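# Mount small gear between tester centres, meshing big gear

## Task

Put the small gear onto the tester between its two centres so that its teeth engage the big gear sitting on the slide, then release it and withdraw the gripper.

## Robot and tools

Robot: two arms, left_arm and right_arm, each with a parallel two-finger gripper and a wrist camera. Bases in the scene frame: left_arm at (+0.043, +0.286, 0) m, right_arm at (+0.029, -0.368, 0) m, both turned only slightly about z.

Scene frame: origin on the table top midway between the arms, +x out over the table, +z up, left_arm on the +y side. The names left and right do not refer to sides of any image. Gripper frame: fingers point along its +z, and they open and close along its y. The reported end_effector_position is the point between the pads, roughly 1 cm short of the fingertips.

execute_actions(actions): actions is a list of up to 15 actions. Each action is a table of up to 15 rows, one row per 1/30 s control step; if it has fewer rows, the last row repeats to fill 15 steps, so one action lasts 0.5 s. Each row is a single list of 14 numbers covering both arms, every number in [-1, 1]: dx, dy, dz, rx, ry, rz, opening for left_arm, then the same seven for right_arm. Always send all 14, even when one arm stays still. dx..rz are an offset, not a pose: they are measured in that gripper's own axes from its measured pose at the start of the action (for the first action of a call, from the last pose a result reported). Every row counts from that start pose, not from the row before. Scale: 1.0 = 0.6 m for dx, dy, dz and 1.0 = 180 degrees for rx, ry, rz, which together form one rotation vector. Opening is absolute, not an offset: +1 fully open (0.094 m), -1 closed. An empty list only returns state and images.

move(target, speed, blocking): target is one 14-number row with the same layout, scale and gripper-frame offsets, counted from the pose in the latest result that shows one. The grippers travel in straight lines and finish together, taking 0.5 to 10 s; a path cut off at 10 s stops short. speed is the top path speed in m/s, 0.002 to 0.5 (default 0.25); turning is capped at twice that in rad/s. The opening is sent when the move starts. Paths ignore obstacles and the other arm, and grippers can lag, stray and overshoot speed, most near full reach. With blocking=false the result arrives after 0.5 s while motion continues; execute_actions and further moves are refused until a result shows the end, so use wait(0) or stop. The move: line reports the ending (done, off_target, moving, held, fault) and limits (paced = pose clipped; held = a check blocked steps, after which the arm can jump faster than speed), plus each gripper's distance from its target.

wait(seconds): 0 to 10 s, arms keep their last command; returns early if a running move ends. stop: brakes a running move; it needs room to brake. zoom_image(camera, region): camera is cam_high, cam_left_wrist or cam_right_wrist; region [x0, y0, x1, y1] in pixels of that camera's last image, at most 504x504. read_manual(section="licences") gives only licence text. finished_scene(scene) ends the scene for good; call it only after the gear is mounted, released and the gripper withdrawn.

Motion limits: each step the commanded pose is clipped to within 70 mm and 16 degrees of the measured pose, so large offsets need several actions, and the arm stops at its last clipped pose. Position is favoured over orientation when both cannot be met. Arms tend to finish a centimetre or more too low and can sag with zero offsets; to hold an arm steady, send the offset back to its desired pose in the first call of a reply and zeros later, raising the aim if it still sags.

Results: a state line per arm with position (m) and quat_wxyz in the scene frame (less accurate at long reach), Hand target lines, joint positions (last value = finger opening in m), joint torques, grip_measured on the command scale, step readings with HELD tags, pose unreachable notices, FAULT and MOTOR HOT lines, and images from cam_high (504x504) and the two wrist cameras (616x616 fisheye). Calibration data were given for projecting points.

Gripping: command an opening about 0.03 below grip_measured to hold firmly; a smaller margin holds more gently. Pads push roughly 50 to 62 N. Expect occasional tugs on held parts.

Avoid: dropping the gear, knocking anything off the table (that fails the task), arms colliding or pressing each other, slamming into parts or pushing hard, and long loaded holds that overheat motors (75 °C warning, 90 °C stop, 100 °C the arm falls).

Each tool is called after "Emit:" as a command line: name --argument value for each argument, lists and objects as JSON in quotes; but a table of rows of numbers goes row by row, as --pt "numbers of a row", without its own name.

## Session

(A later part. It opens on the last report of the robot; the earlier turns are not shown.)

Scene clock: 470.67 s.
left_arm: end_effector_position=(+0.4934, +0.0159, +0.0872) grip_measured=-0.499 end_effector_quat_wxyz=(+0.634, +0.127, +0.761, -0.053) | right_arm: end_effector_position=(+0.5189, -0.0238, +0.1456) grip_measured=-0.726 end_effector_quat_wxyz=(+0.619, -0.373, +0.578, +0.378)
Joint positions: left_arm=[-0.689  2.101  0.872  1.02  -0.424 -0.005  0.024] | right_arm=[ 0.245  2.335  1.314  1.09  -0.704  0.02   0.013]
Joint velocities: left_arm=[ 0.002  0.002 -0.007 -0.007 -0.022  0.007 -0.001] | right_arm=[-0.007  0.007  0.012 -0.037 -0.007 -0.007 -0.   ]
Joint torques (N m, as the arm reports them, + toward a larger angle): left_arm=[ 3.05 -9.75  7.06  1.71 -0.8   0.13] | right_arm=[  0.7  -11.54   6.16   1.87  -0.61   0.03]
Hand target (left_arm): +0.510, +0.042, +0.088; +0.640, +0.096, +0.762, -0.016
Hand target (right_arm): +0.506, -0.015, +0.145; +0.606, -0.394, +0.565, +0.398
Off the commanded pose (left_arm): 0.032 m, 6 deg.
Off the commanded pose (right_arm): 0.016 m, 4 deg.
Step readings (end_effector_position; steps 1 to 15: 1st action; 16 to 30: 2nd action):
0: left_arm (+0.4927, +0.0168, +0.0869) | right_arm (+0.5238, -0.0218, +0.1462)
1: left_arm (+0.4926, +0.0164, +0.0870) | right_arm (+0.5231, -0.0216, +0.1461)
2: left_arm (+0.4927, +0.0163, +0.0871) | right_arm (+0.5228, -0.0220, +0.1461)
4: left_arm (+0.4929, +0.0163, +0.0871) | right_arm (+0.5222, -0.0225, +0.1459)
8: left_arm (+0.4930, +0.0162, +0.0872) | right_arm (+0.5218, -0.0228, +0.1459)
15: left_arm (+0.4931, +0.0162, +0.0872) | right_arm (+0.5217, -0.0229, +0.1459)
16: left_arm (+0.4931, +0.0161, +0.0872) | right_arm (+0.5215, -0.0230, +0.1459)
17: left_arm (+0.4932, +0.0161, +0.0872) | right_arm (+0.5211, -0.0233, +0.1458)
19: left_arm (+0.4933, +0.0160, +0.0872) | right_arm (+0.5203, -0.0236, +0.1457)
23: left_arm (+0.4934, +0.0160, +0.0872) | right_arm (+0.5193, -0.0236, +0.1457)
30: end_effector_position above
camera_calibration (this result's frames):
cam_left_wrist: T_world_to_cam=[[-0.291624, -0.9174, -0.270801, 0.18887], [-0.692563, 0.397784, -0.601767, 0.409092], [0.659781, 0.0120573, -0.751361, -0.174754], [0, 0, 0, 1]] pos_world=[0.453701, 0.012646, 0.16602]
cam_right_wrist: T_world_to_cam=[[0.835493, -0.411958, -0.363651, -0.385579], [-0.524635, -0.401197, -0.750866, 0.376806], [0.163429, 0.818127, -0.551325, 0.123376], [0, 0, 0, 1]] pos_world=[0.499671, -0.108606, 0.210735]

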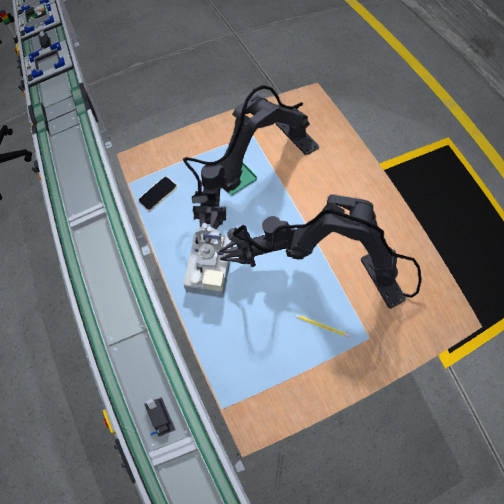

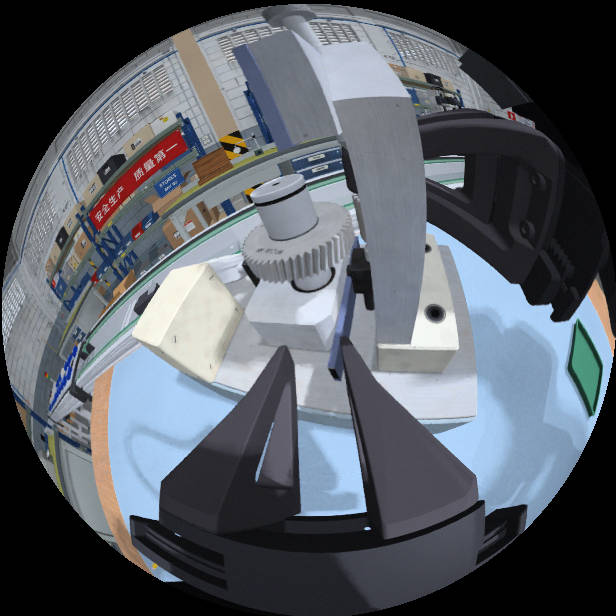

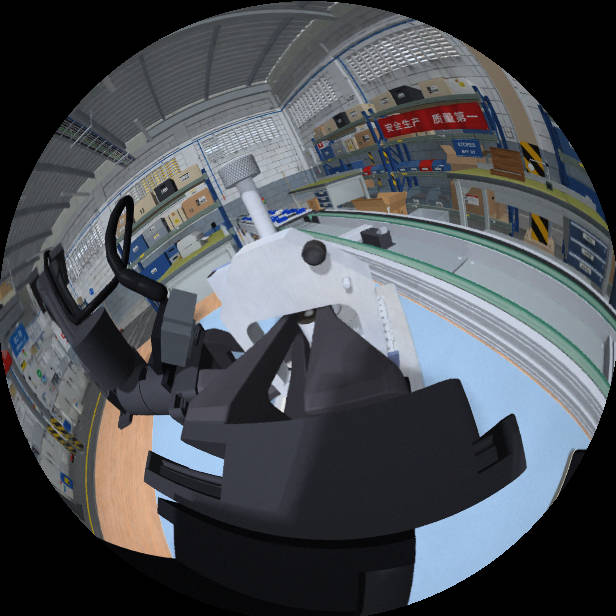

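Emit:
move --target '[0,-0.01,-0.1,0.12,0,0,-0.3,0,0,0,0,0,0,-0.76]'

Emit:
move --target '[-0.32,0,0,0,0.19,0,-0.3,0,0,0,0,0,0,-0.76]'

Scene clock: 481.13 s.
left_arm: end_effector_position=(+0.4369, +0.0209, +0.0919) grip_measured=-0.302 end_effector_quat_wxyz=(+0.592, +0.242, +0.744, -0.194) | right_arm: end_effector_position=(+0.5192, -0.0242, +0.1456) grip_measured=-0.726 end_effector_quat_wxyz=(+0.619, -0.373, +0.579, +0.378)
Joint positions: left_arm=[-0.58   1.913  0.617  1.07   0.057  0.011  0.033] | right_arm=[ 0.244  2.335  1.314  1.09  -0.704  0.02   0.013]
Joint velocities: left_arm=[ 0.002 -0.012  0.012 -0.022  0.095 -0.037 -0.   ] | right_arm=[-0.022 -0.017  0.002 -0.022  0.051 -0.007  0.   ]
Joint torques (N m, as the arm reports them, + toward a larger angle): left_arm=[  0.65 -11.04   3.57   1.93   0.13   0.08] | right_arm=[  0.09 -11.51   6.15   1.85   0.02   0.03]
Hand target (left_arm): +0.435, +0.025, +0.097; +0.597, +0.244, +0.739, -0.195
Hand target (right_arm): +0.519, -0.024, +0.146; +0.619, -0.373, +0.578, +0.378
Off the commanded pose (left_arm): 0.008 m, 1 deg.
Off the commanded pose (right_arm): 0.001 m, 0 deg.
move: done
camera_calibration (this result's frames):
cam_left_wrist: T_world_to_cam=[[-0.617157, -0.763764, -0.189164, 0.309866], [-0.551237, 0.591233, -0.588711, 0.303792], [0.561476, -0.259053, -0.785898, -0.0822726], [0, 0, 0, 1]] pos_world=[0.404891, 0.0357393, 0.172803]
cam_right_wrist: T_world_to_cam=[[0.835018, -0.412904, -0.363669, -0.385788], [-0.525101, -0.400579, -0.75087, 0.377074], [0.164359, 0.817953, -0.551307, 0.123166], [0, 0, 0, 1]] pos_world=[0.499898, -0.10899, 0.210736]

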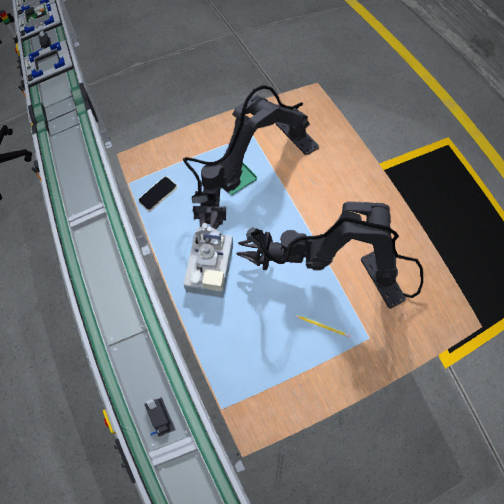

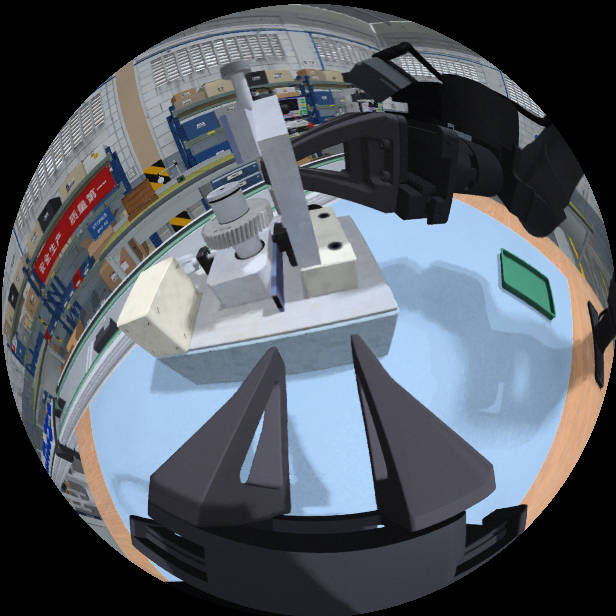

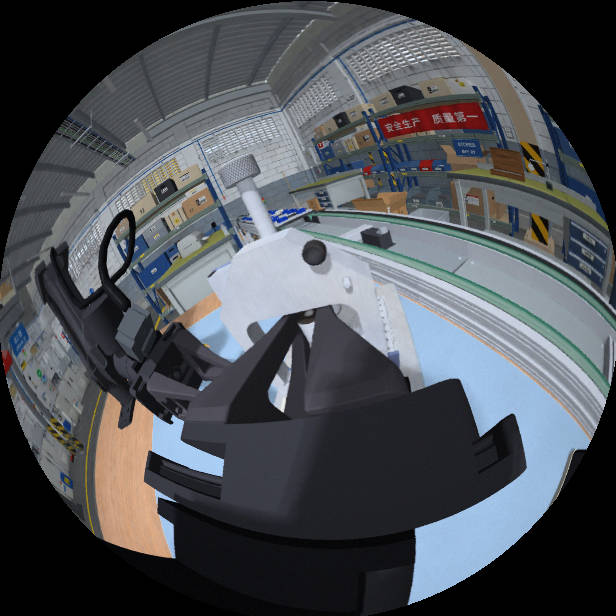

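Scene clock: 483.17 s.
left_arm: end_effector_position=(+0.4712, -0.0024, +0.2670) grip_measured=-0.302 end_effector_quat_wxyz=(+0.338, +0.283, +0.891, -0.108) | right_arm: end_effector_position=(+0.5192, -0.0242, +0.1456) grip_measured=-0.726 end_effector_quat_wxyz=(+0.619, -0.373, +0.579, +0.378)
Joint positions: left_arm=[-0.595  1.94   2.056 -0.962  0.019  0.021  0.033] | right_arm=[ 0.244  2.335  1.314  1.09  -0.704  0.02   0.013]
Joint velocities: left_arm=[-0.007 -0.007  0.002 -0.051 -0.081 -0.022 -0.001] | right_arm=[-0.002  0.002  0.007 -0.022 -0.022 -0.007 -0.001]
Joint torques (N m, as the arm reports them, + toward a larger angle): left_arm=[ -0.76 -11.42   9.65   1.24  -0.1    0.1 ] | right_arm=[  0.03 -11.56   6.17   1.84   0.02   0.03]
Hand target (left_arm): +0.470, -0.006, +0.279; +0.349, +0.288, +0.885, -0.109
Hand target (right_arm): +0.519, -0.024, +0.146; +0.619, -0.373, +0.579, +0.378
Off the commanded pose (left_arm): 0.012 m, 2 deg.
Off the commanded pose (right_arm): 0.000 m, 0 deg.
move: off_target (left_arm)
camera_calibration (this result's frames):
cam_left_wrist: T_world_to_cam=[[-0.68863, -0.713872, -0.127186, 0.363532], [-0.717914, 0.695878, -0.0188006, 0.366239], [0.101927, 0.0783622, -0.991701, 0.302362], [0, 0, 0, 1]] pos_world=[0.482447, -0.0190363, 0.352975]
cam_right_wrist: T_world_to_cam=[[0.835018, -0.412904, -0.363669, -0.385788], [-0.525101, -0.400579, -0.75087, 0.377074], [0.164359, 0.817953, -0.551307, 0.123166], [0, 0, 0, 1]] pos_world=[0.499898, -0.10899, 0.210736]

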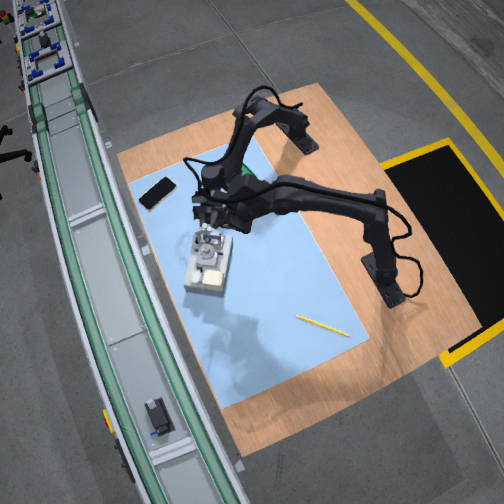

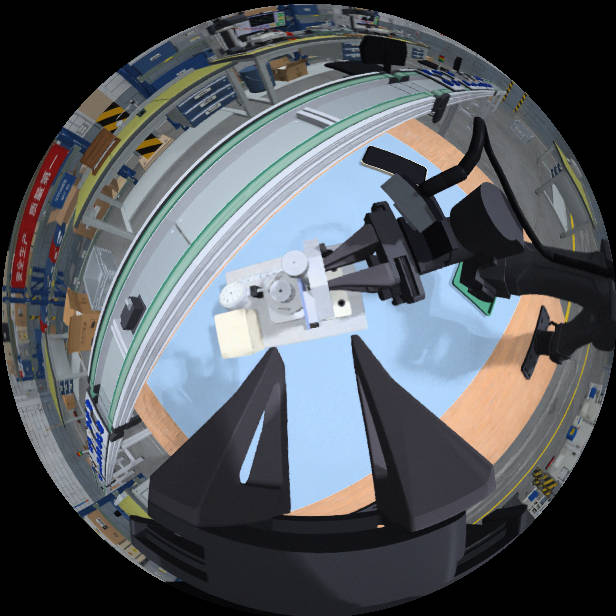

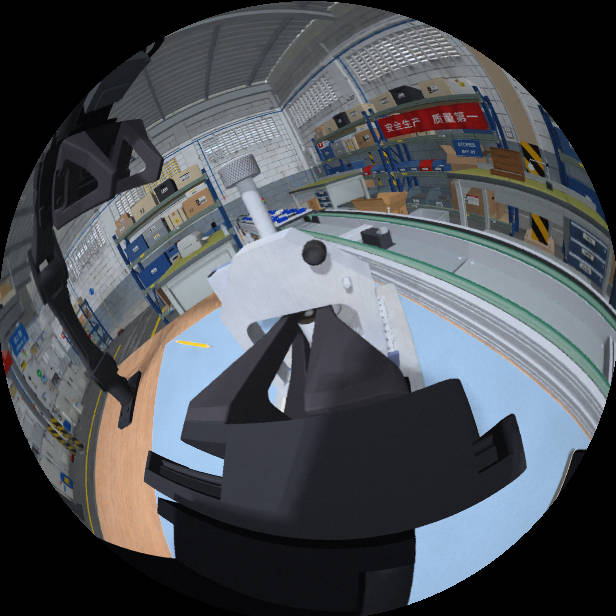

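Emit:
move --target '[-0.035,0.018,0.113,0,0,0,-0.3,0,0,0,0,0,0,-0.76]' --speed 0.1

Scene clock: 497.80 s.
left_arm: end_effector_position=(+0.5222, -0.0306, +0.2166) grip_measured=-0.302 end_effector_quat_wxyz=(+0.323, +0.284, +0.897, -0.102) | right_arm: end_effector_position=(+0.5192, -0.0242, +0.1456) grip_measured=-0.726 end_effector_quat_wxyz=(+0.619, -0.373, +0.579, +0.378)
Joint positions: left_arm=[-0.586  2.2    2.266 -0.945  0.022  0.027  0.033] | right_arm=[ 0.244  2.335  1.314  1.09  -0.704  0.02   0.013]
Joint velocities: left_arm=[-0.012 -0.007 -0.002 -0.007  0.037 -0.022 -0.   ] | right_arm=[-0.012 -0.002 -0.007 -0.022 -0.081 -0.037 -0.   ]
Joint torques (N m, as the arm reports them, + toward a larger angle): left_arm=[  0.61 -14.08   9.88   1.27   0.12   0.08] | right_arm=[  0.01 -11.5    6.19   1.85   0.02   0.02]
Hand target (left_arm): +0.526, -0.030, +0.231; +0.338, +0.283, +0.891, -0.108
Hand target (right_arm): +0.519, -0.024, +0.146; +0.619, -0.373, +0.579, +0.378
Off the commanded pose (left_arm): 0.014 m, 2 deg.
Off the commanded pose (right_arm): 0.000 m, 0 deg.
move: off_target (left_arm)
camera_calibration (this result's frames):
cam_left_wrist: T_world_to_cam=[[-0.69, -0.713193, -0.123513, 0.372076], [-0.719876, 0.693951, 0.014521, 0.415239], [0.0753557, 0.0989335, -0.992237, 0.264066], [0, 0, 0, 1]] pos_world=[0.535754, -0.0489179, 0.301942]
cam_right_wrist: T_world_to_cam=[[0.835018, -0.412904, -0.363669, -0.385788], [-0.525101, -0.400579, -0.75087, 0.377074], [0.164359, 0.817953, -0.551307, 0.123166], [0, 0, 0, 1]] pos_world=[0.499898, -0.10899, 0.210736]

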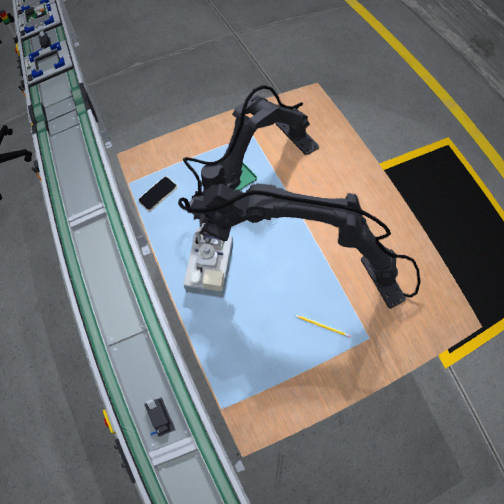

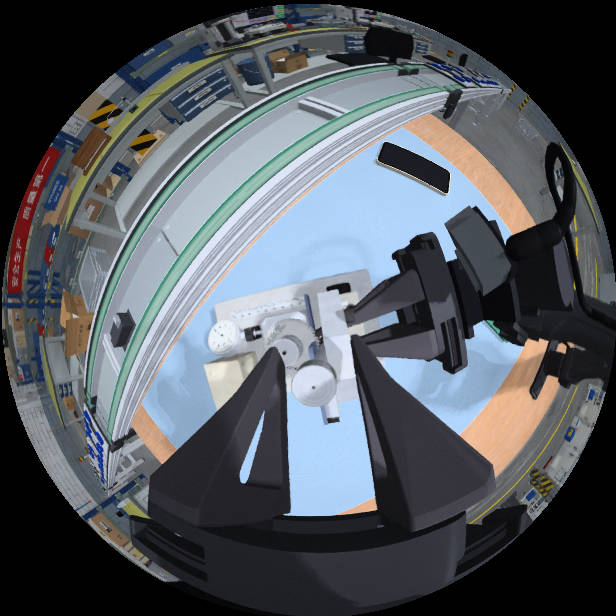

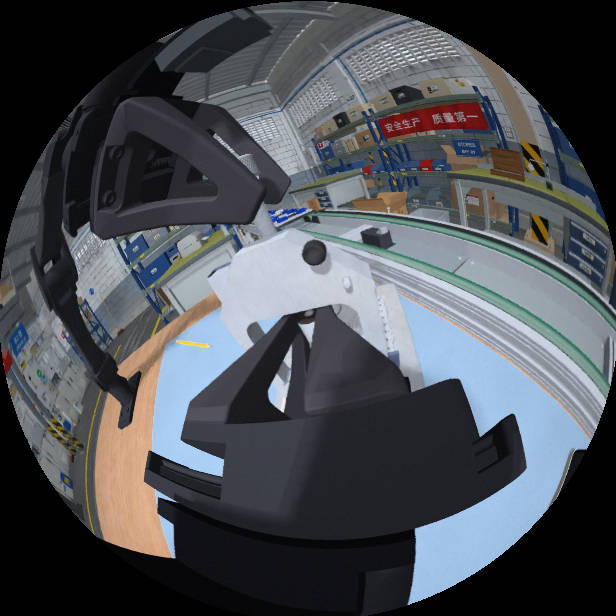

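Emit:
execute_actions --actions '[[[-0.015,0,-0.017,0,0,0,-0.78,0,0,0,0,0,0,-0.76]],[[-0.015,0,-0.017,0,0,0,-0.78,0,0,0,0,0,0,-0.76]],[[-0.055,0,-0.06,0,-0.03,0,-0.78,0,0,0,0,0,0,-0.76]],[[-0.055,0,-0.06,0,-0.03,0,-0.78,0,0,0,0,0,0,-0.76]],[[-0.055,0,-0.06,0,-0.03,0,-0.78,0,0.025,0.01,-0.02,0,0,-0.76]],[[-0.055,0,-0.06,0,-0.03,0,-0.78,0,0.025,0.01,-0.02,0,0,-0.76]]]'

Scene clock: 506.33 s.
left_arm: end_effector_position=(+0.5216, -0.0302, +0.2233) grip_measured=-0.703 end_effector_quat_wxyz=(+0.284, +0.288, +0.910, -0.091) | right_arm: end_effector_position=(+0.5099, -0.0185, +0.1455) grip_measured=-0.726 end_effector_quat_wxyz=(+0.609, -0.389, +0.569, +0.393)
Joint positions: left_arm=[-0.586  2.444  2.79  -1.312  0.022  0.027  0.014] | right_arm=[ 0.249  2.335  1.314  1.091 -0.751  0.02   0.013]
Joint velocities: left_arm=[-0.012 -0.007 -0.007 -0.007  0.051 -0.022 -0.   ] | right_arm=[ 0.012 -0.012 -0.007  0.007  0.022 -0.007 -0.001]
Joint torques (N m, as the arm reports them, + toward a larger angle): left_arm=[  0.22 -18.7   11.14   1.46   0.06  -0.01] | right_arm=[  0.81 -11.12   7.     1.76  -0.12   0.  ]
Hand target (left_arm): +0.524, -0.032, +0.271; +0.340, +0.281, +0.891, -0.109
Hand target (right_arm): +0.506, -0.012, +0.146; +0.606, -0.396, +0.563, +0.399
Off the commanded pose (left_arm): 0.049 m, 5 deg.
Off the commanded pose (right_arm): 0.008 m, 1 deg.
elbow stopped short (left arm): the move would have taken joint 3 (elbow) straighter than the controller allows; a more bent joint 3 avoids this.
Step readings (end_effector_position; steps 1 to 15: 1st action; 16 to 30: 2nd action; 31 to 45: 3rd action; 46 to 60: 4th action; 61 to 75: 5th action; 76 to 90: 6th action):
0: left_arm (+0.5222, -0.0306, +0.2166) | right_arm (+0.5192, -0.0242, +0.1456)
1: left_arm (+0.5219, -0.0304, +0.2171) | right_arm (+0.5192, -0.0242, +0.1456)
2: left_arm (+0.5222, -0.0306, +0.2177) | right_arm (+0.5192, -0.0242, +0.1456)
4: left_arm (+0.5222, -0.0306, +0.2174) | right_arm (+0.5193, -0.0242, +0.1456)
8: left_arm (+0.5221, -0.0305, +0.2175) | right_arm (+0.5193, -0.0242, +0.1456)
15: left_arm (+0.5220, -0.0305, +0.2175) | right_arm (+0.5193, -0.0242, +0.1456)
16: left_arm (+0.5222, -0.0306, +0.2175) | right_arm (+0.5193, -0.0242, +0.1456)
17: left_arm (+0.5223, -0.0307, +0.2176) | right_arm (+0.5194, -0.0243, +0.1456)
19: left_arm (+0.5221, -0.0305, +0.2176) | right_arm (+0.5194, -0.0243, +0.1456)
23: left_arm (+0.5220, -0.0305, +0.2176) | right_arm (+0.5194, -0.0243, +0.1456)
30: left_arm (+0.5218, -0.0304, +0.2175) | right_arm (+0.5194, -0.0243, +0.1456)
31: left_arm (+0.5220, -0.0304, +0.2197) | right_arm (+0.5194, -0.0243, +0.1456)
32: left_arm (+0.5220, -0.0305, +0.2202) | right_arm (+0.5194, -0.0243, +0.1456)
34: left_arm (+0.5218, -0.0304, +0.2208) | right_arm (+0.5194, -0.0243, +0.1456)
38: left_arm (+0.5218, -0.0303, +0.2207) | right_arm (+0.5194, -0.0243, +0.1456)
45: left_arm (+0.5217, -0.0303, +0.2206) | right_arm (+0.5194, -0.0243, +0.1456)
46: left_arm (+0.5219, -0.0304, +0.2213) | right_arm (+0.5194, -0.0243, +0.1456)
47: left_arm (+0.5219, -0.0304, +0.2218) | right_arm (+0.5194, -0.0243, +0.1456)
49: left_arm (+0.5219, -0.0304, +0.2222) | right_arm (+0.5194, -0.0243, +0.1456)
53: left_arm (+0.5217, -0.0303, +0.2223) | right_arm (+0.5194, -0.0243, +0.1456)
60: left_arm (+0.5217, -0.0303, +0.2222) | right_arm (+0.5194, -0.0243, +0.1456)
61: left_arm (+0.5218, -0.0304, +0.2227) | right_arm (+0.5189, -0.0241, +0.1456)
62: left_arm (+0.5219, -0.0304, +0.2232) | right_arm (+0.5185, -0.0238, +0.1456)
64: left_arm (+0.5218, -0.0303, +0.2234) | right_arm (+0.5180, -0.0236, +0.1457)
68: left_arm (+0.5217, -0.0303, +0.2232) | right_arm (+0.5173, -0.0233, +0.1459)
75: left_arm (+0.5216, -0.0302, +0.2233) | right_arm (+0.5171, -0.0232, +0.1461)
76: left_arm (+0.5216, -0.0302, +0.2233) | right_arm (+0.5167, -0.0230, +0.1462)
77: left_arm (+0.5216, -0.0302, +0.2233) | right_arm (+0.5161, -0.0227, +0.1463)
79: left_arm (+0.5216, -0.0302, +0.2233) | right_arm (+0.5146, -0.0221, +0.1464)
83: left_arm (+0.5216, -0.0302, +0.2233) | right_arm (+0.5111, -0.0194, +0.1457)
90: end_effector_position above
camera_calibration (this result's frames):
cam_left_wrist: T_world_to_cam=[[-0.698388, -0.707711, -0.106763, 0.373574], [-0.715712, 0.69123, 0.0997897, 0.393183], [0.00317577, 0.146104, -0.989264, 0.309098], [0, 0, 0, 1]] pos_world=[0.541323, -0.0525575, 0.306428]
cam_right_wrist: T_world_to_cam=[[0.856147, -0.370033, -0.360677, -0.386168], [-0.501841, -0.429058, -0.751042, 0.362014], [0.123159, 0.824005, -0.553034, 0.141311], [0, 0, 0, 1]] pos_world=[0.494886, -0.104011, 0.210756]

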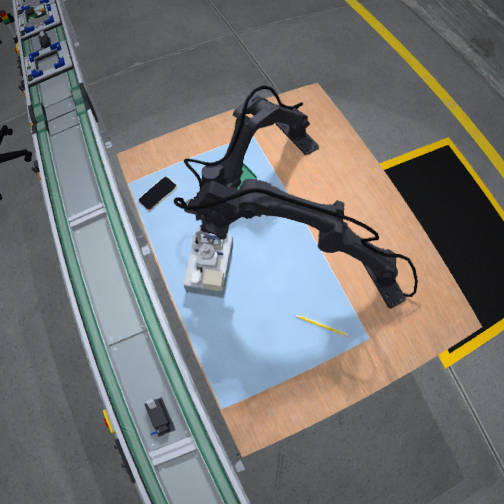

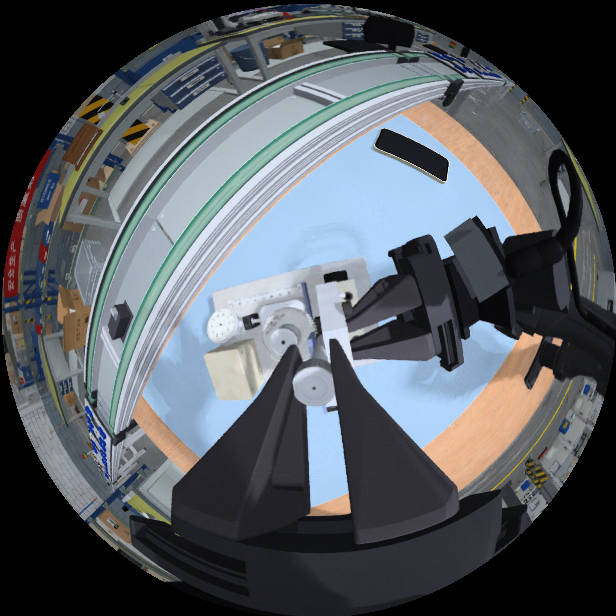

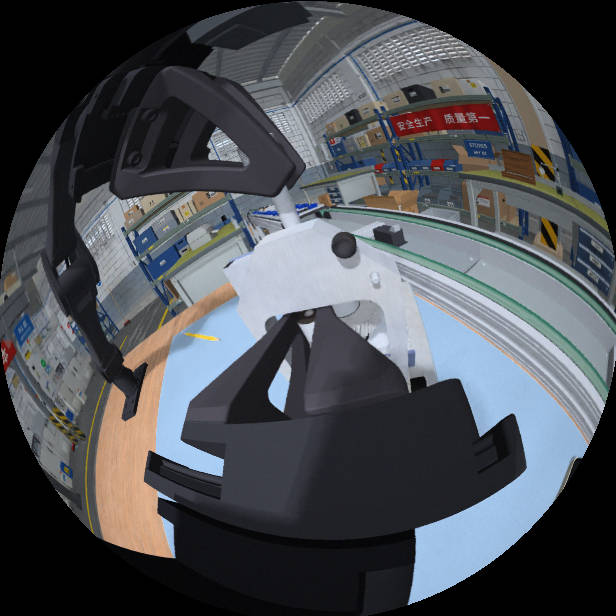

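Emit:
execute_actions --actions '[[[-0.05,0,-0.05,0,-0.07,0,-0.78,-0.004,-0.02,0.012,0,0,0,-0.76]],[[-0.05,0,-0.05,0,-0.06,0,-0.78,0,-0.006,0.008,0,0,0,-0.76]]]'

Scene clock: 514.40 s.
left_arm: end_effector_position=(+0.5228, -0.0311, +0.2235) grip_measured=-0.703 end_effector_quat_wxyz=(+0.356, +0.280, +0.884, -0.111) | right_arm: end_effector_position=(+0.5116, -0.0161, +0.1452) grip_measured=-0.726 end_effector_quat_wxyz=(+0.605, -0.395, +0.565, +0.399)
Joint positions: left_arm=[-0.586  2.121  2.118 -0.803  0.022  0.026  0.014] | right_arm=[ 0.246  2.349  1.342  1.077 -0.774  0.021  0.013]
Joint velocities: left_arm=[ 0.007  0.002 -0.017  0.007 -0.022 -0.051 -0.001] | right_arm=[ 0.007 -0.007  0.007 -0.051 -0.066  0.007  0.   ]
Joint torques (N m, as the arm reports them, + toward a larger angle): left_arm=[  0.16 -18.99   7.63   1.88   0.14  -0.02] | right_arm=[  0.13 -10.47   8.5    1.6    0.06   0.03]
Hand target (left_arm): +0.524, -0.032, +0.265; +0.401, +0.274, +0.865, -0.129
Hand target (right_arm): +0.517, -0.013, +0.146; +0.605, -0.395, +0.565, +0.398
Off the commanded pose (left_arm): 0.042 m, 6 deg.
Off the commanded pose (right_arm): 0.006 m, 0 deg.
Step readings (end_effector_position; steps 1 to 15: 1st action; 16 to 30: 2nd action):
0: left_arm (+0.5216, -0.0302, +0.2233) | right_arm (+0.5098, -0.0184, +0.1455)
1: left_arm (+0.5218, -0.0304, +0.2231) | right_arm (+0.5104, -0.0179, +0.1452)
2: left_arm (+0.5217, -0.0303, +0.2235) | right_arm (+0.5117, -0.0171, +0.1452)
4: left_arm (+0.5216, -0.0303, +0.2237) | right_arm (+0.5122, -0.0163, +0.1451)
8: left_arm (+0.5214, -0.0302, +0.2234) | right_arm (+0.5119, -0.0161, +0.1451)
15: left_arm (+0.5219, -0.0305, +0.2233) | right_arm (+0.5119, -0.0162, +0.1452)
16: left_arm (+0.5217, -0.0303, +0.2231) | right_arm (+0.5117, -0.0161, +0.1452)
17: left_arm (+0.5217, -0.0304, +0.2234) | right_arm (+0.5116, -0.0161, +0.1452)
19: left_arm (+0.5221, -0.0306, +0.2233) | right_arm (+0.5116, -0.0161, +0.1452)
23: left_arm (+0.5226, -0.0309, +0.2235) | right_arm (+0.5116, -0.0161, +0.1452)
30: end_effector_position above
camera_calibration (this result's frames):
cam_left_wrist: T_world_to_cam=[[-0.681957, -0.718641, -0.135977, 0.371402], [-0.718822, 0.692872, -0.0567814, 0.431209], [0.13502, 0.0590208, -0.989083, 0.237726], [0, 0, 0, 1]] pos_world=[0.531144, -0.0458982, 0.310117]
cam_right_wrist: T_world_to_cam=[[0.863586, -0.352377, -0.360624, -0.390383], [-0.493012, -0.440299, -0.750384, 0.358852], [0.105636, 0.825813, -0.553963, 0.148085], [0, 0, 0, 1]] pos_world=[0.498404, -0.101851, 0.210528]

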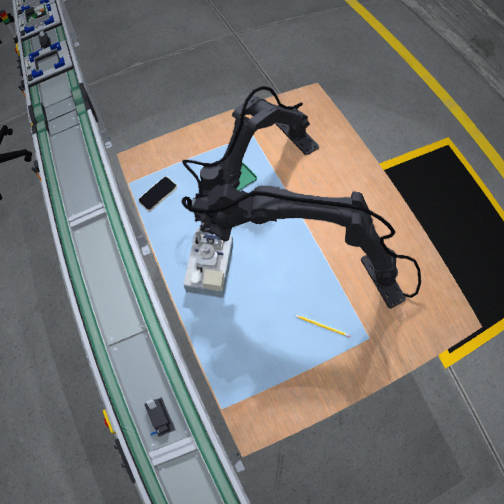

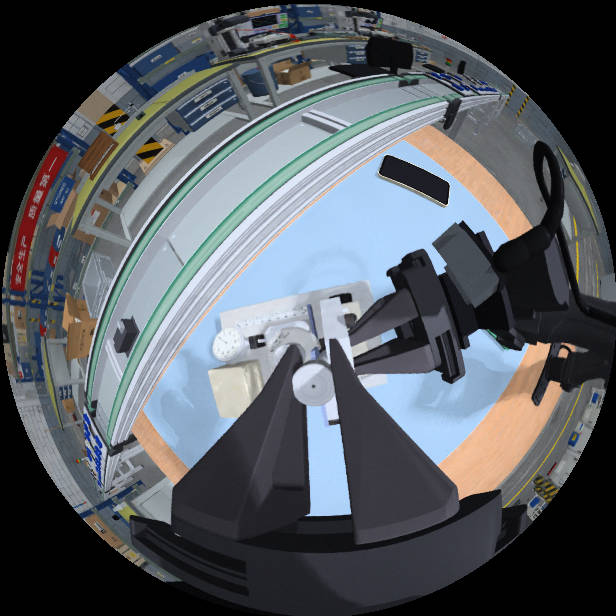

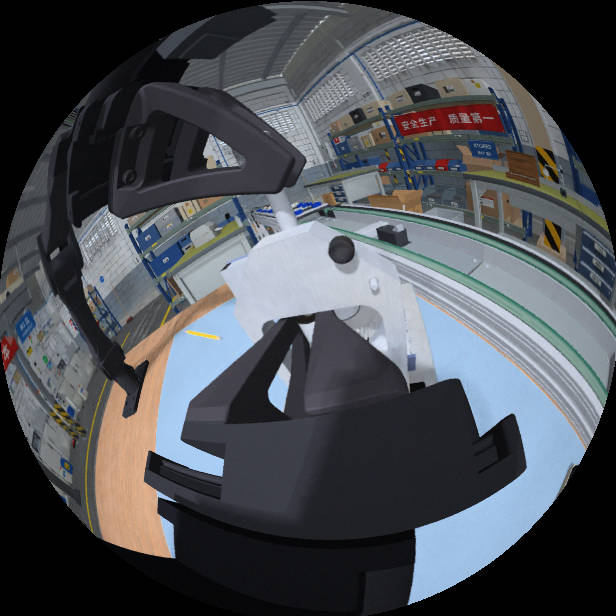

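Blocked by the lower centre; raise to ~0.1475 and swing with the wrist.

Emit:
execute_actions --actions '[[[-0.05,0,-0.05,0,-0.045,0,-0.78,-0.022,0,0,0,0,0,-0.76]],[[-0.05,0,-0.05,0,-0.045,0,-0.78,-0.015,-0.016,0,0.02,0,0,-0.76]]]'

Scene clock: 523.03 s.
left_arm: end_effector_position=(+0.5234, -0.0314, +0.2236) grip_measured=-0.703 end_effector_quat_wxyz=(+0.394, +0.275, +0.868, -0.122) | right_arm: end_effector_position=(+0.5120, -0.0162, +0.1455) grip_measured=-0.726 end_effector_quat_wxyz=(+0.602, -0.394, +0.568, +0.399)
Joint positions: left_arm=[-0.586  2.039  1.932 -0.614  0.022  0.025  0.014] | right_arm=[ 0.246  2.344  1.342  1.064 -0.773  0.021  0.013]
Joint velocities: left_arm=[ 0.002  0.017 -0.012 -0.022 -0.022 -0.007 -0.001] | right_arm=[ 0.002 -0.007 -0.012 -0.095  0.037 -0.022  0.   ]
Joint torques (N m, as the arm reports them, + toward a larger angle): left_arm=[  0.13 -18.92   7.95   1.86   0.11  -0.01] | right_arm=[  0.2  -13.88   5.69   1.58   0.7    0.01]
Hand target (left_arm): +0.521, -0.030, +0.265; +0.434, +0.269, +0.849, -0.137
Hand target (right_arm): +0.520, -0.020, +0.154; +0.614, -0.376, +0.579, +0.382
Off the commanded pose (left_arm): 0.042 m, 6 deg.
Off the commanded pose (right_arm): 0.013 m, 3 deg.
Step readings (end_effector_position; steps 1 to 15: 1st action; 16 to 30: 2nd action):
0: left_arm (+0.5228, -0.0311, +0.2237) | right_arm (+0.5116, -0.0161, +0.1452)
1: left_arm (+0.5224, -0.0308, +0.2232) | right_arm (+0.5116, -0.0161, +0.1453)
2: left_arm (+0.5224, -0.0308, +0.2235) | right_arm (+0.5116, -0.0161, +0.1454)
4: left_arm (+0.5228, -0.0311, +0.2235) | right_arm (+0.5116, -0.0160, +0.1455)
8: left_arm (+0.5230, -0.0312, +0.2235) | right_arm (+0.5115, -0.0160, +0.1454)
15: left_arm (+0.5230, -0.0312, +0.2234) | right_arm (+0.5115, -0.0160, +0.1455)
16: left_arm (+0.5228, -0.0310, +0.2233) | right_arm (+0.5119, -0.0162, +0.1455)
17: left_arm (+0.5226, -0.0310, +0.2235) | right_arm (+0.5120, -0.0162, +0.1455)
19: left_arm (+0.5230, -0.0312, +0.2233) | right_arm (+0.5120, -0.0162, +0.1455)
23: left_arm (+0.5233, -0.0314, +0.2235) | right_arm (+0.5120, -0.0162, +0.1455)
30: end_effector_position above
camera_calibration (this result's frames):
cam_left_wrist: T_world_to_cam=[[-0.671225, -0.725958, -0.149808, 0.368788], [-0.712358, 0.687626, -0.140415, 0.447055], [0.204947, 0.012467, -0.978694, 0.197397], [0, 0, 0, 1]] pos_world=[0.525547, -0.0421432, 0.311211]
cam_right_wrist: T_world_to_cam=[[0.860107, -0.355214, -0.366114, -0.388073], [-0.499625, -0.441816, -0.7451, 0.361803], [0.102915, 0.823785, -0.557482, 0.150189], [0, 0, 0, 1]] pos_world=[0.499093, -0.101722, 0.211228]

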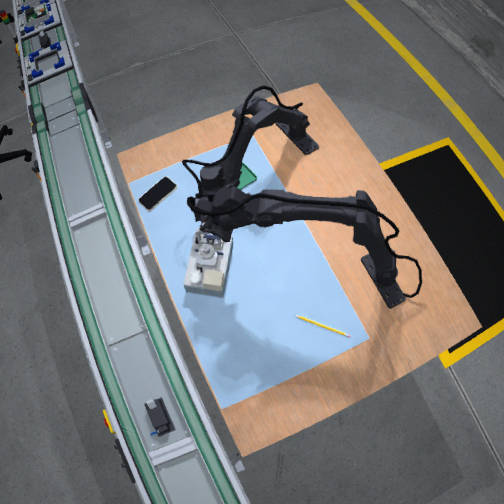

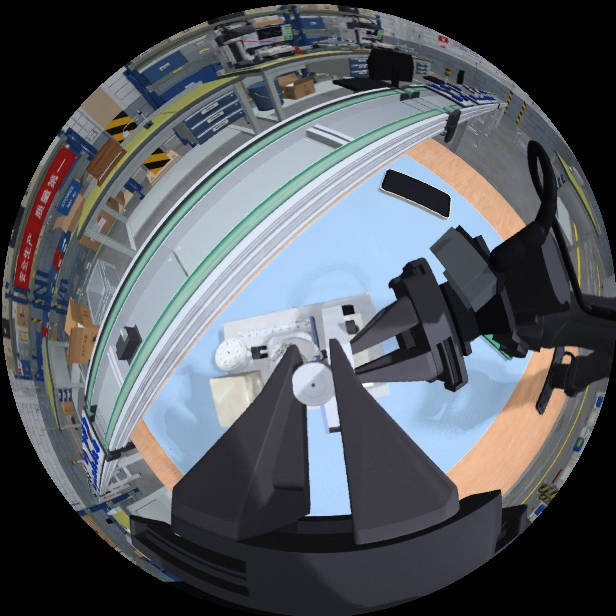

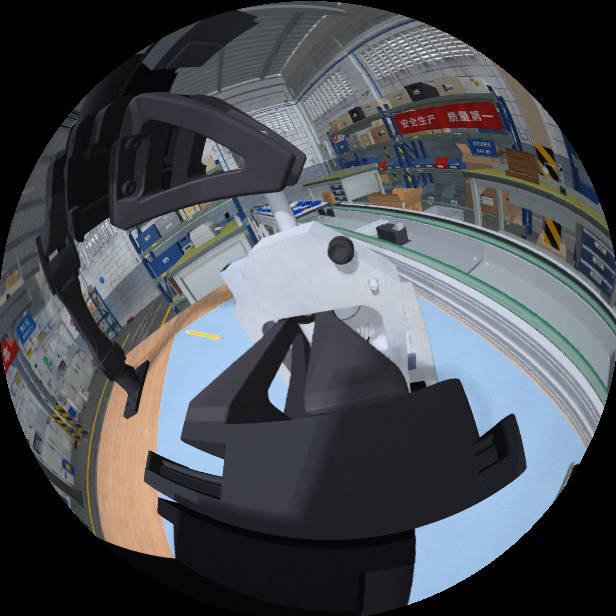

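Emit:
execute_actions --actions '[[[0,0,0,0,0,0,-0.78,0,0,0,0,0,0,-0.76]],[[0,0,0,0,0,0,-0.78,0,0,0,0,0,0,-0.76]],[[0,0,0,0,0,0,-0.78,0,0,0,0,0,0,-0.76]],[[0,0,0,0,0,0,-0.78,0,0,0,0,0,0,-0.76]],[[0,0,0,0,0,0,-0.3,0,0,0,0,0,0,-0.76]]]'

Emit:
move --target '[0.08,0.05,-0.1,0,0,0,-0.3,0,0,0,0,0,0,-0.76]'

Emit:
move --target '[0.13,0,0.13,0,-0.15,0,-0.3,0,0,0,0,0,0,-0.76]'

Scene clock: 534.67 s.
left_arm: end_effector_position=(+0.5235, -0.0315, +0.2218) grip_measured=-0.302 end_effector_quat_wxyz=(+0.392, +0.276, +0.869, -0.122) | right_arm: end_effector_position=(+0.5116, -0.0160, +0.1455) grip_measured=-0.726 end_effector_quat_wxyz=(+0.602, -0.395, +0.568, +0.399)
Joint positions: left_arm=[-0.586  2.042  1.932 -0.615  0.022  0.025  0.033] | right_arm=[ 0.246  2.344  1.342  1.064 -0.775  0.021  0.013]
Joint velocities: left_arm=[-0.002 -0.002 -0.002  0.051  0.007 -0.022 -0.002] | right_arm=[-0.007 -0.012 -0.007  0.081 -0.022 -0.022 -0.   ]
Joint torques (N m, as the arm reports them, + toward a larger angle): left_arm=[ -0.16 -12.94   7.56   1.49   0.02   0.02] | right_arm=[ -0.02 -11.64   6.3    1.78   0.04   0.01]
Hand target (left_arm): +0.524, -0.032, +0.222; +0.392, +0.276, +0.869, -0.122
Hand target (right_arm): +0.512, -0.016, +0.146; +0.602, -0.395, +0.568, +0.399
Off the commanded pose (left_arm): 0.000 m, 0 deg.
Off the commanded pose (right_arm): 0.000 m, 0 deg.
Step readings (end_effector_position; steps 1 to 15: 1st action; 16 to 30: 2nd action; 31 to 45: 3rd action; 46 to 60: 4th action; 61 to 75: 5th action):
0: left_arm (+0.5234, -0.0314, +0.2236) | right_arm (+0.5120, -0.0162, +0.1455)
1: left_arm (+0.5235, -0.0315, +0.2220) | right_arm (+0.5116, -0.0161, +0.1455)
2: left_arm (+0.5235, -0.0315, +0.2218) | right_arm (+0.5116, -0.0160, +0.1455)
4: left_arm (+0.5235, -0.0315, +0.2218) | right_arm (+0.5116, -0.0160, +0.1455)
8: left_arm (+0.5235, -0.0315, +0.2218) | right_arm (+0.5116, -0.0160, +0.1455)
15: left_arm (+0.5235, -0.0315, +0.2218) | right_arm (+0.5116, -0.0160, +0.1455)
16: left_arm (+0.5235, -0.0315, +0.2218) | right_arm (+0.5116, -0.0160, +0.1455)
17: left_arm (+0.5235, -0.0315, +0.2218) | right_arm (+0.5116, -0.0160, +0.1455)
19: left_arm (+0.5235, -0.0315, +0.2218) | right_arm (+0.5116, -0.0160, +0.1455)
23: left_arm (+0.5235, -0.0315, +0.2218) | right_arm (+0.5116, -0.0160, +0.1455)
30: left_arm (+0.5235, -0.0315, +0.2218) | right_arm (+0.5116, -0.0160, +0.1455)
31: left_arm (+0.5235, -0.0315, +0.2218) | right_arm (+0.5116, -0.0160, +0.1455)
32: left_arm (+0.5235, -0.0315, +0.2218) | right_arm (+0.5116, -0.0160, +0.1455)
34: left_arm (+0.5235, -0.0315, +0.2218) | right_arm (+0.5116, -0.0160, +0.1455)
38: left_arm (+0.5235, -0.0315, +0.2218) | right_arm (+0.5116, -0.0160, +0.1455)
45: left_arm (+0.5235, -0.0315, +0.2218) | right_arm (+0.5116, -0.0160, +0.1455)
46: left_arm (+0.5235, -0.0315, +0.2218) | right_arm (+0.5116, -0.0160, +0.1455)
47: left_arm (+0.5235, -0.0315, +0.2218) | right_arm (+0.5116, -0.0160, +0.1455)
49: left_arm (+0.5235, -0.0315, +0.2218) | right_arm (+0.5116, -0.0160, +0.1455)
53: left_arm (+0.5235, -0.0315, +0.2218) | right_arm (+0.5116, -0.0160, +0.1455)
60: left_arm (+0.5235, -0.0315, +0.2218) | right_arm (+0.5116, -0.0160, +0.1455)
61: left_arm (+0.5235, -0.0315, +0.2218) | right_arm (+0.5116, -0.0160, +0.1455)
62: left_arm (+0.5235, -0.0315, +0.2218) | right_arm (+0.5116, -0.0160, +0.1455)
64: left_arm (+0.5235, -0.0315, +0.2218) | right_arm (+0.5116, -0.0160, +0.1455)
68: left_arm (+0.5235, -0.0315, +0.2218) | right_arm (+0.5116, -0.0160, +0.1455)
75: end_effector_position above
camera_calibration (this result's frames):
cam_left_wrist: T_world_to_cam=[[-0.671702, -0.725646, -0.149178, 0.368664], [-0.712801, 0.687915, -0.136704, 0.446401], [0.201821, 0.0145101, -0.979315, 0.197405], [0, 0, 0, 1]] pos_world=[0.525987, -0.0424308, 0.309343]
cam_right_wrist: T_world_to_cam=[[0.861064, -0.353238, -0.365775, -0.388178], [-0.498312, -0.442936, -0.745314, 0.361062], [0.101258, 0.824033, -0.557419, 0.15098], [0, 0, 0, 1]] pos_world=[0.49888, -0.101604, 0.211279]

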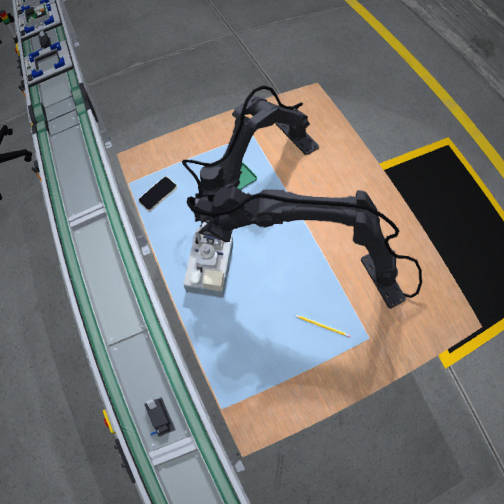

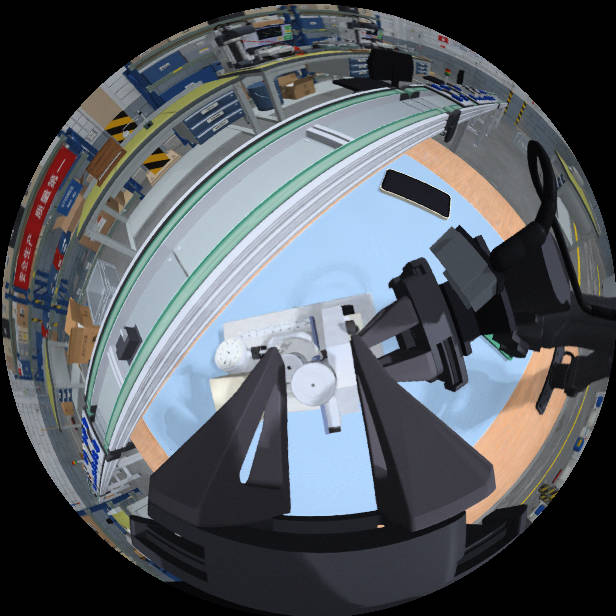

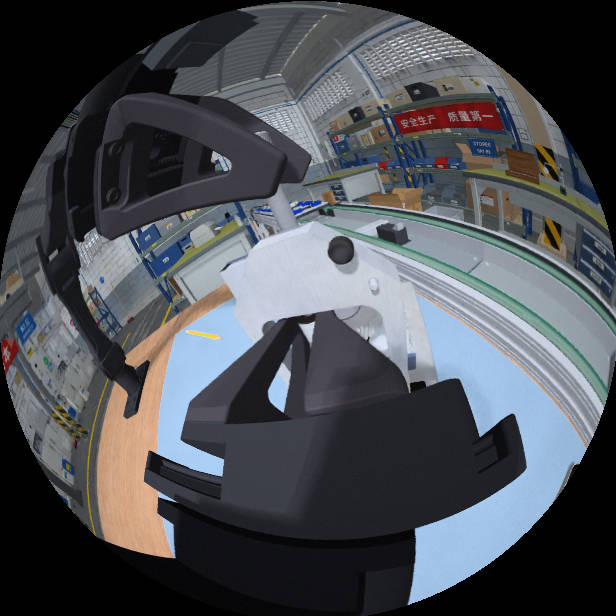

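Scene clock: 535.60 s.
left_arm: end_effector_position=(+0.4818, +0.0378, +0.2255) grip_measured=-0.302 end_effector_quat_wxyz=(+0.391, +0.271, +0.872, -0.119) | right_arm: end_effector_position=(+0.5116, -0.0160, +0.1455) grip_measured=-0.726 end_effector_quat_wxyz=(+0.602, -0.395, +0.568, +0.399)
Joint positions: left_arm=[-0.495  1.753  1.565 -0.545  0.08   0.078  0.033] | right_arm=[ 0.246  2.344  1.342  1.064 -0.775  0.021  0.013]
Joint velocities: left_arm=[-0.002  0.002  0.012  0.037  0.037 -0.022  0.001] | right_arm=[ 0.007 -0.012  0.002 -0.007  0.007 -0.007  0.   ]
Joint torques (N m, as the arm reports them, + toward a larger angle): left_arm=[  0.06 -11.35   5.88   1.56   0.16   0.08] | right_arm=[  0.   -11.67   6.19   1.81   0.05   0.02]
Hand target (left_arm): +0.479, +0.038, +0.225; +0.391, +0.275, +0.870, -0.122
Hand target (right_arm): +0.512, -0.016, +0.146; +0.602, -0.395, +0.568, +0.399
Off the commanded pose (left_arm): 0.004 m, 1 deg.
Off the commanded pose (right_arm): 0.000 m, 0 deg.
move: done
camera_calibration (this result's frames):
cam_left_wrist: T_world_to_cam=[[-0.663642, -0.733069, -0.148962, 0.38788], [-0.721485, 0.679852, -0.131381, 0.372776], [0.197583, 0.0202833, -0.980076, 0.210478], [0, 0, 0, 1]] pos_world=[0.484779, 0.0266409, 0.31304]
cam_right_wrist: T_world_to_cam=[[0.861064, -0.353238, -0.365775, -0.388178], [-0.498312, -0.442936, -0.745314, 0.361062], [0.101258, 0.824033, -0.557419, 0.15098], [0, 0, 0, 1]] pos_world=[0.49888, -0.101604, 0.211279]

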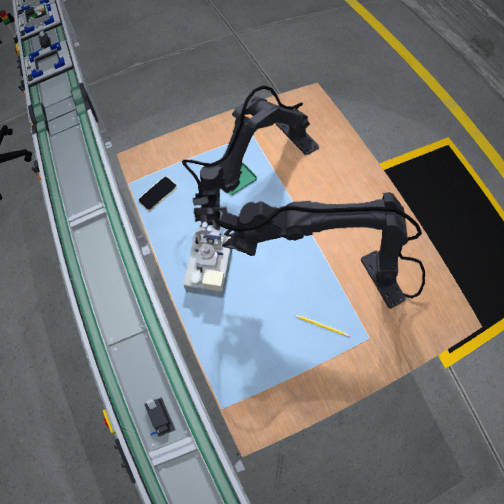

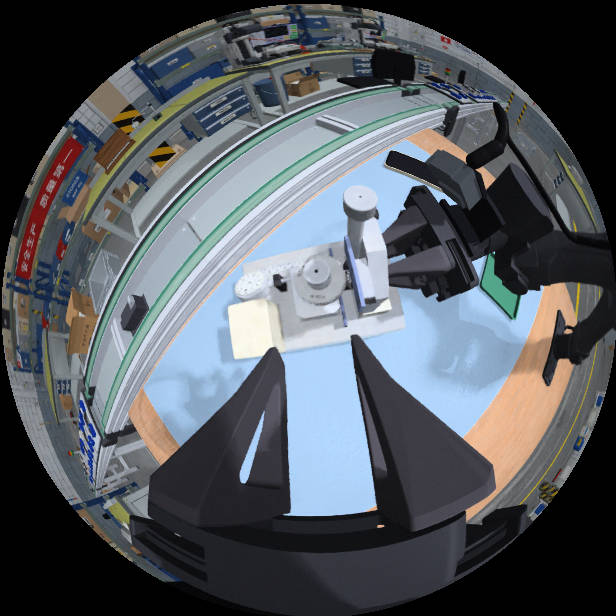

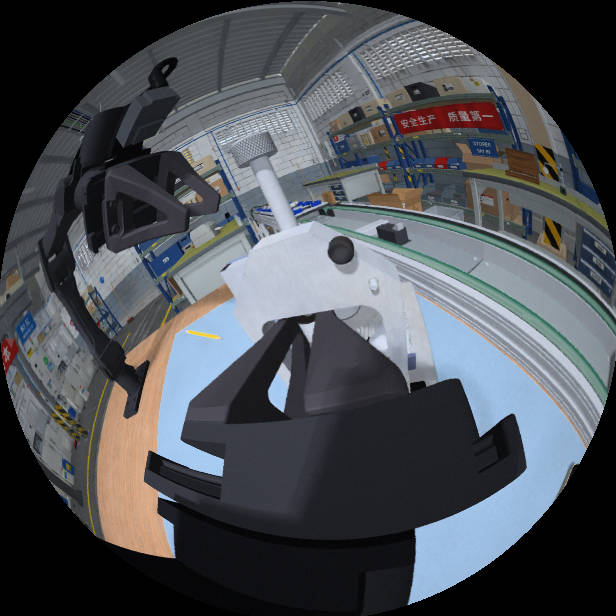

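Scene clock: 537.43 s.
left_arm: end_effector_position=(+0.4864, +0.0320, +0.1180) grip_measured=-0.302 end_effector_quat_wxyz=(+0.582, +0.239, +0.756, -0.180) | right_arm: end_effector_position=(+0.5116, -0.0160, +0.1455) grip_measured=-0.726 end_effector_quat_wxyz=(+0.602, -0.395, +0.568, +0.399)
Joint positions: left_arm=[-0.487  1.89   0.813  0.815  0.121  0.039  0.033] | right_arm=[ 0.246  2.344  1.342  1.064 -0.775  0.021  0.013]
Joint velocities: left_arm=[ 0.002 -0.007 -0.002  0.051 -0.051 -0.081  0.   ] | right_arm=[-0.022 -0.007 -0.007  0.022 -0.007 -0.037 -0.   ]
Joint torques (N m, as the arm reports them, + toward a larger angle): left_arm=[ 0.74 -9.26  5.75  1.91  0.13 -0.1 ] | right_arm=[  0.05 -11.7    6.26   1.8    0.01   0.03]
Hand target (left_arm): +0.488, +0.035, +0.116; +0.582, +0.235, +0.757, -0.183
Hand target (right_arm): +0.512, -0.016, +0.146; +0.602, -0.395, +0.568, +0.399
Off the commanded pose (left_arm): 0.004 m, 0 deg.
Off the commanded pose (right_arm): 0.000 m, 0 deg.
move: done
camera_calibration (this result's frames):
cam_left_wrist: T_world_to_cam=[[-0.602957, -0.773405, -0.19567, 0.347883], [-0.578606, 0.592811, -0.56017, 0.349768], [0.549234, -0.224543, -0.804936, -0.0795743], [0, 0, 0, 1]] pos_world=[0.455841, 0.0438409, 0.199948]
cam_right_wrist: T_world_to_cam=[[0.861064, -0.353238, -0.365775, -0.388178], [-0.498312, -0.442936, -0.745314, 0.361062], [0.101258, 0.824033, -0.557419, 0.15098], [0, 0, 0, 1]] pos_world=[0.49888, -0.101604, 0.211279]

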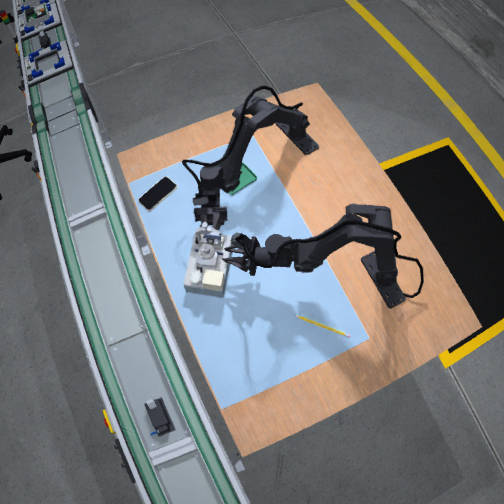

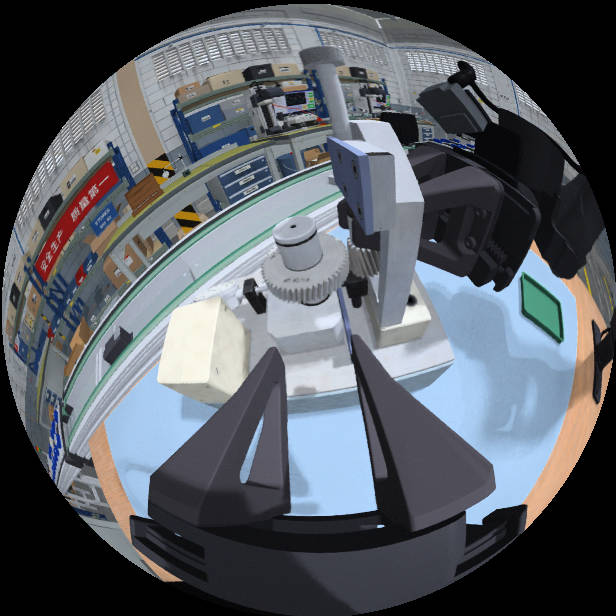

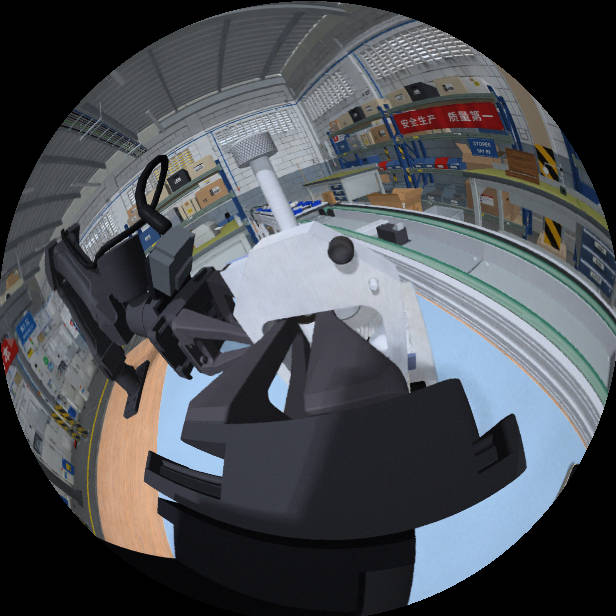

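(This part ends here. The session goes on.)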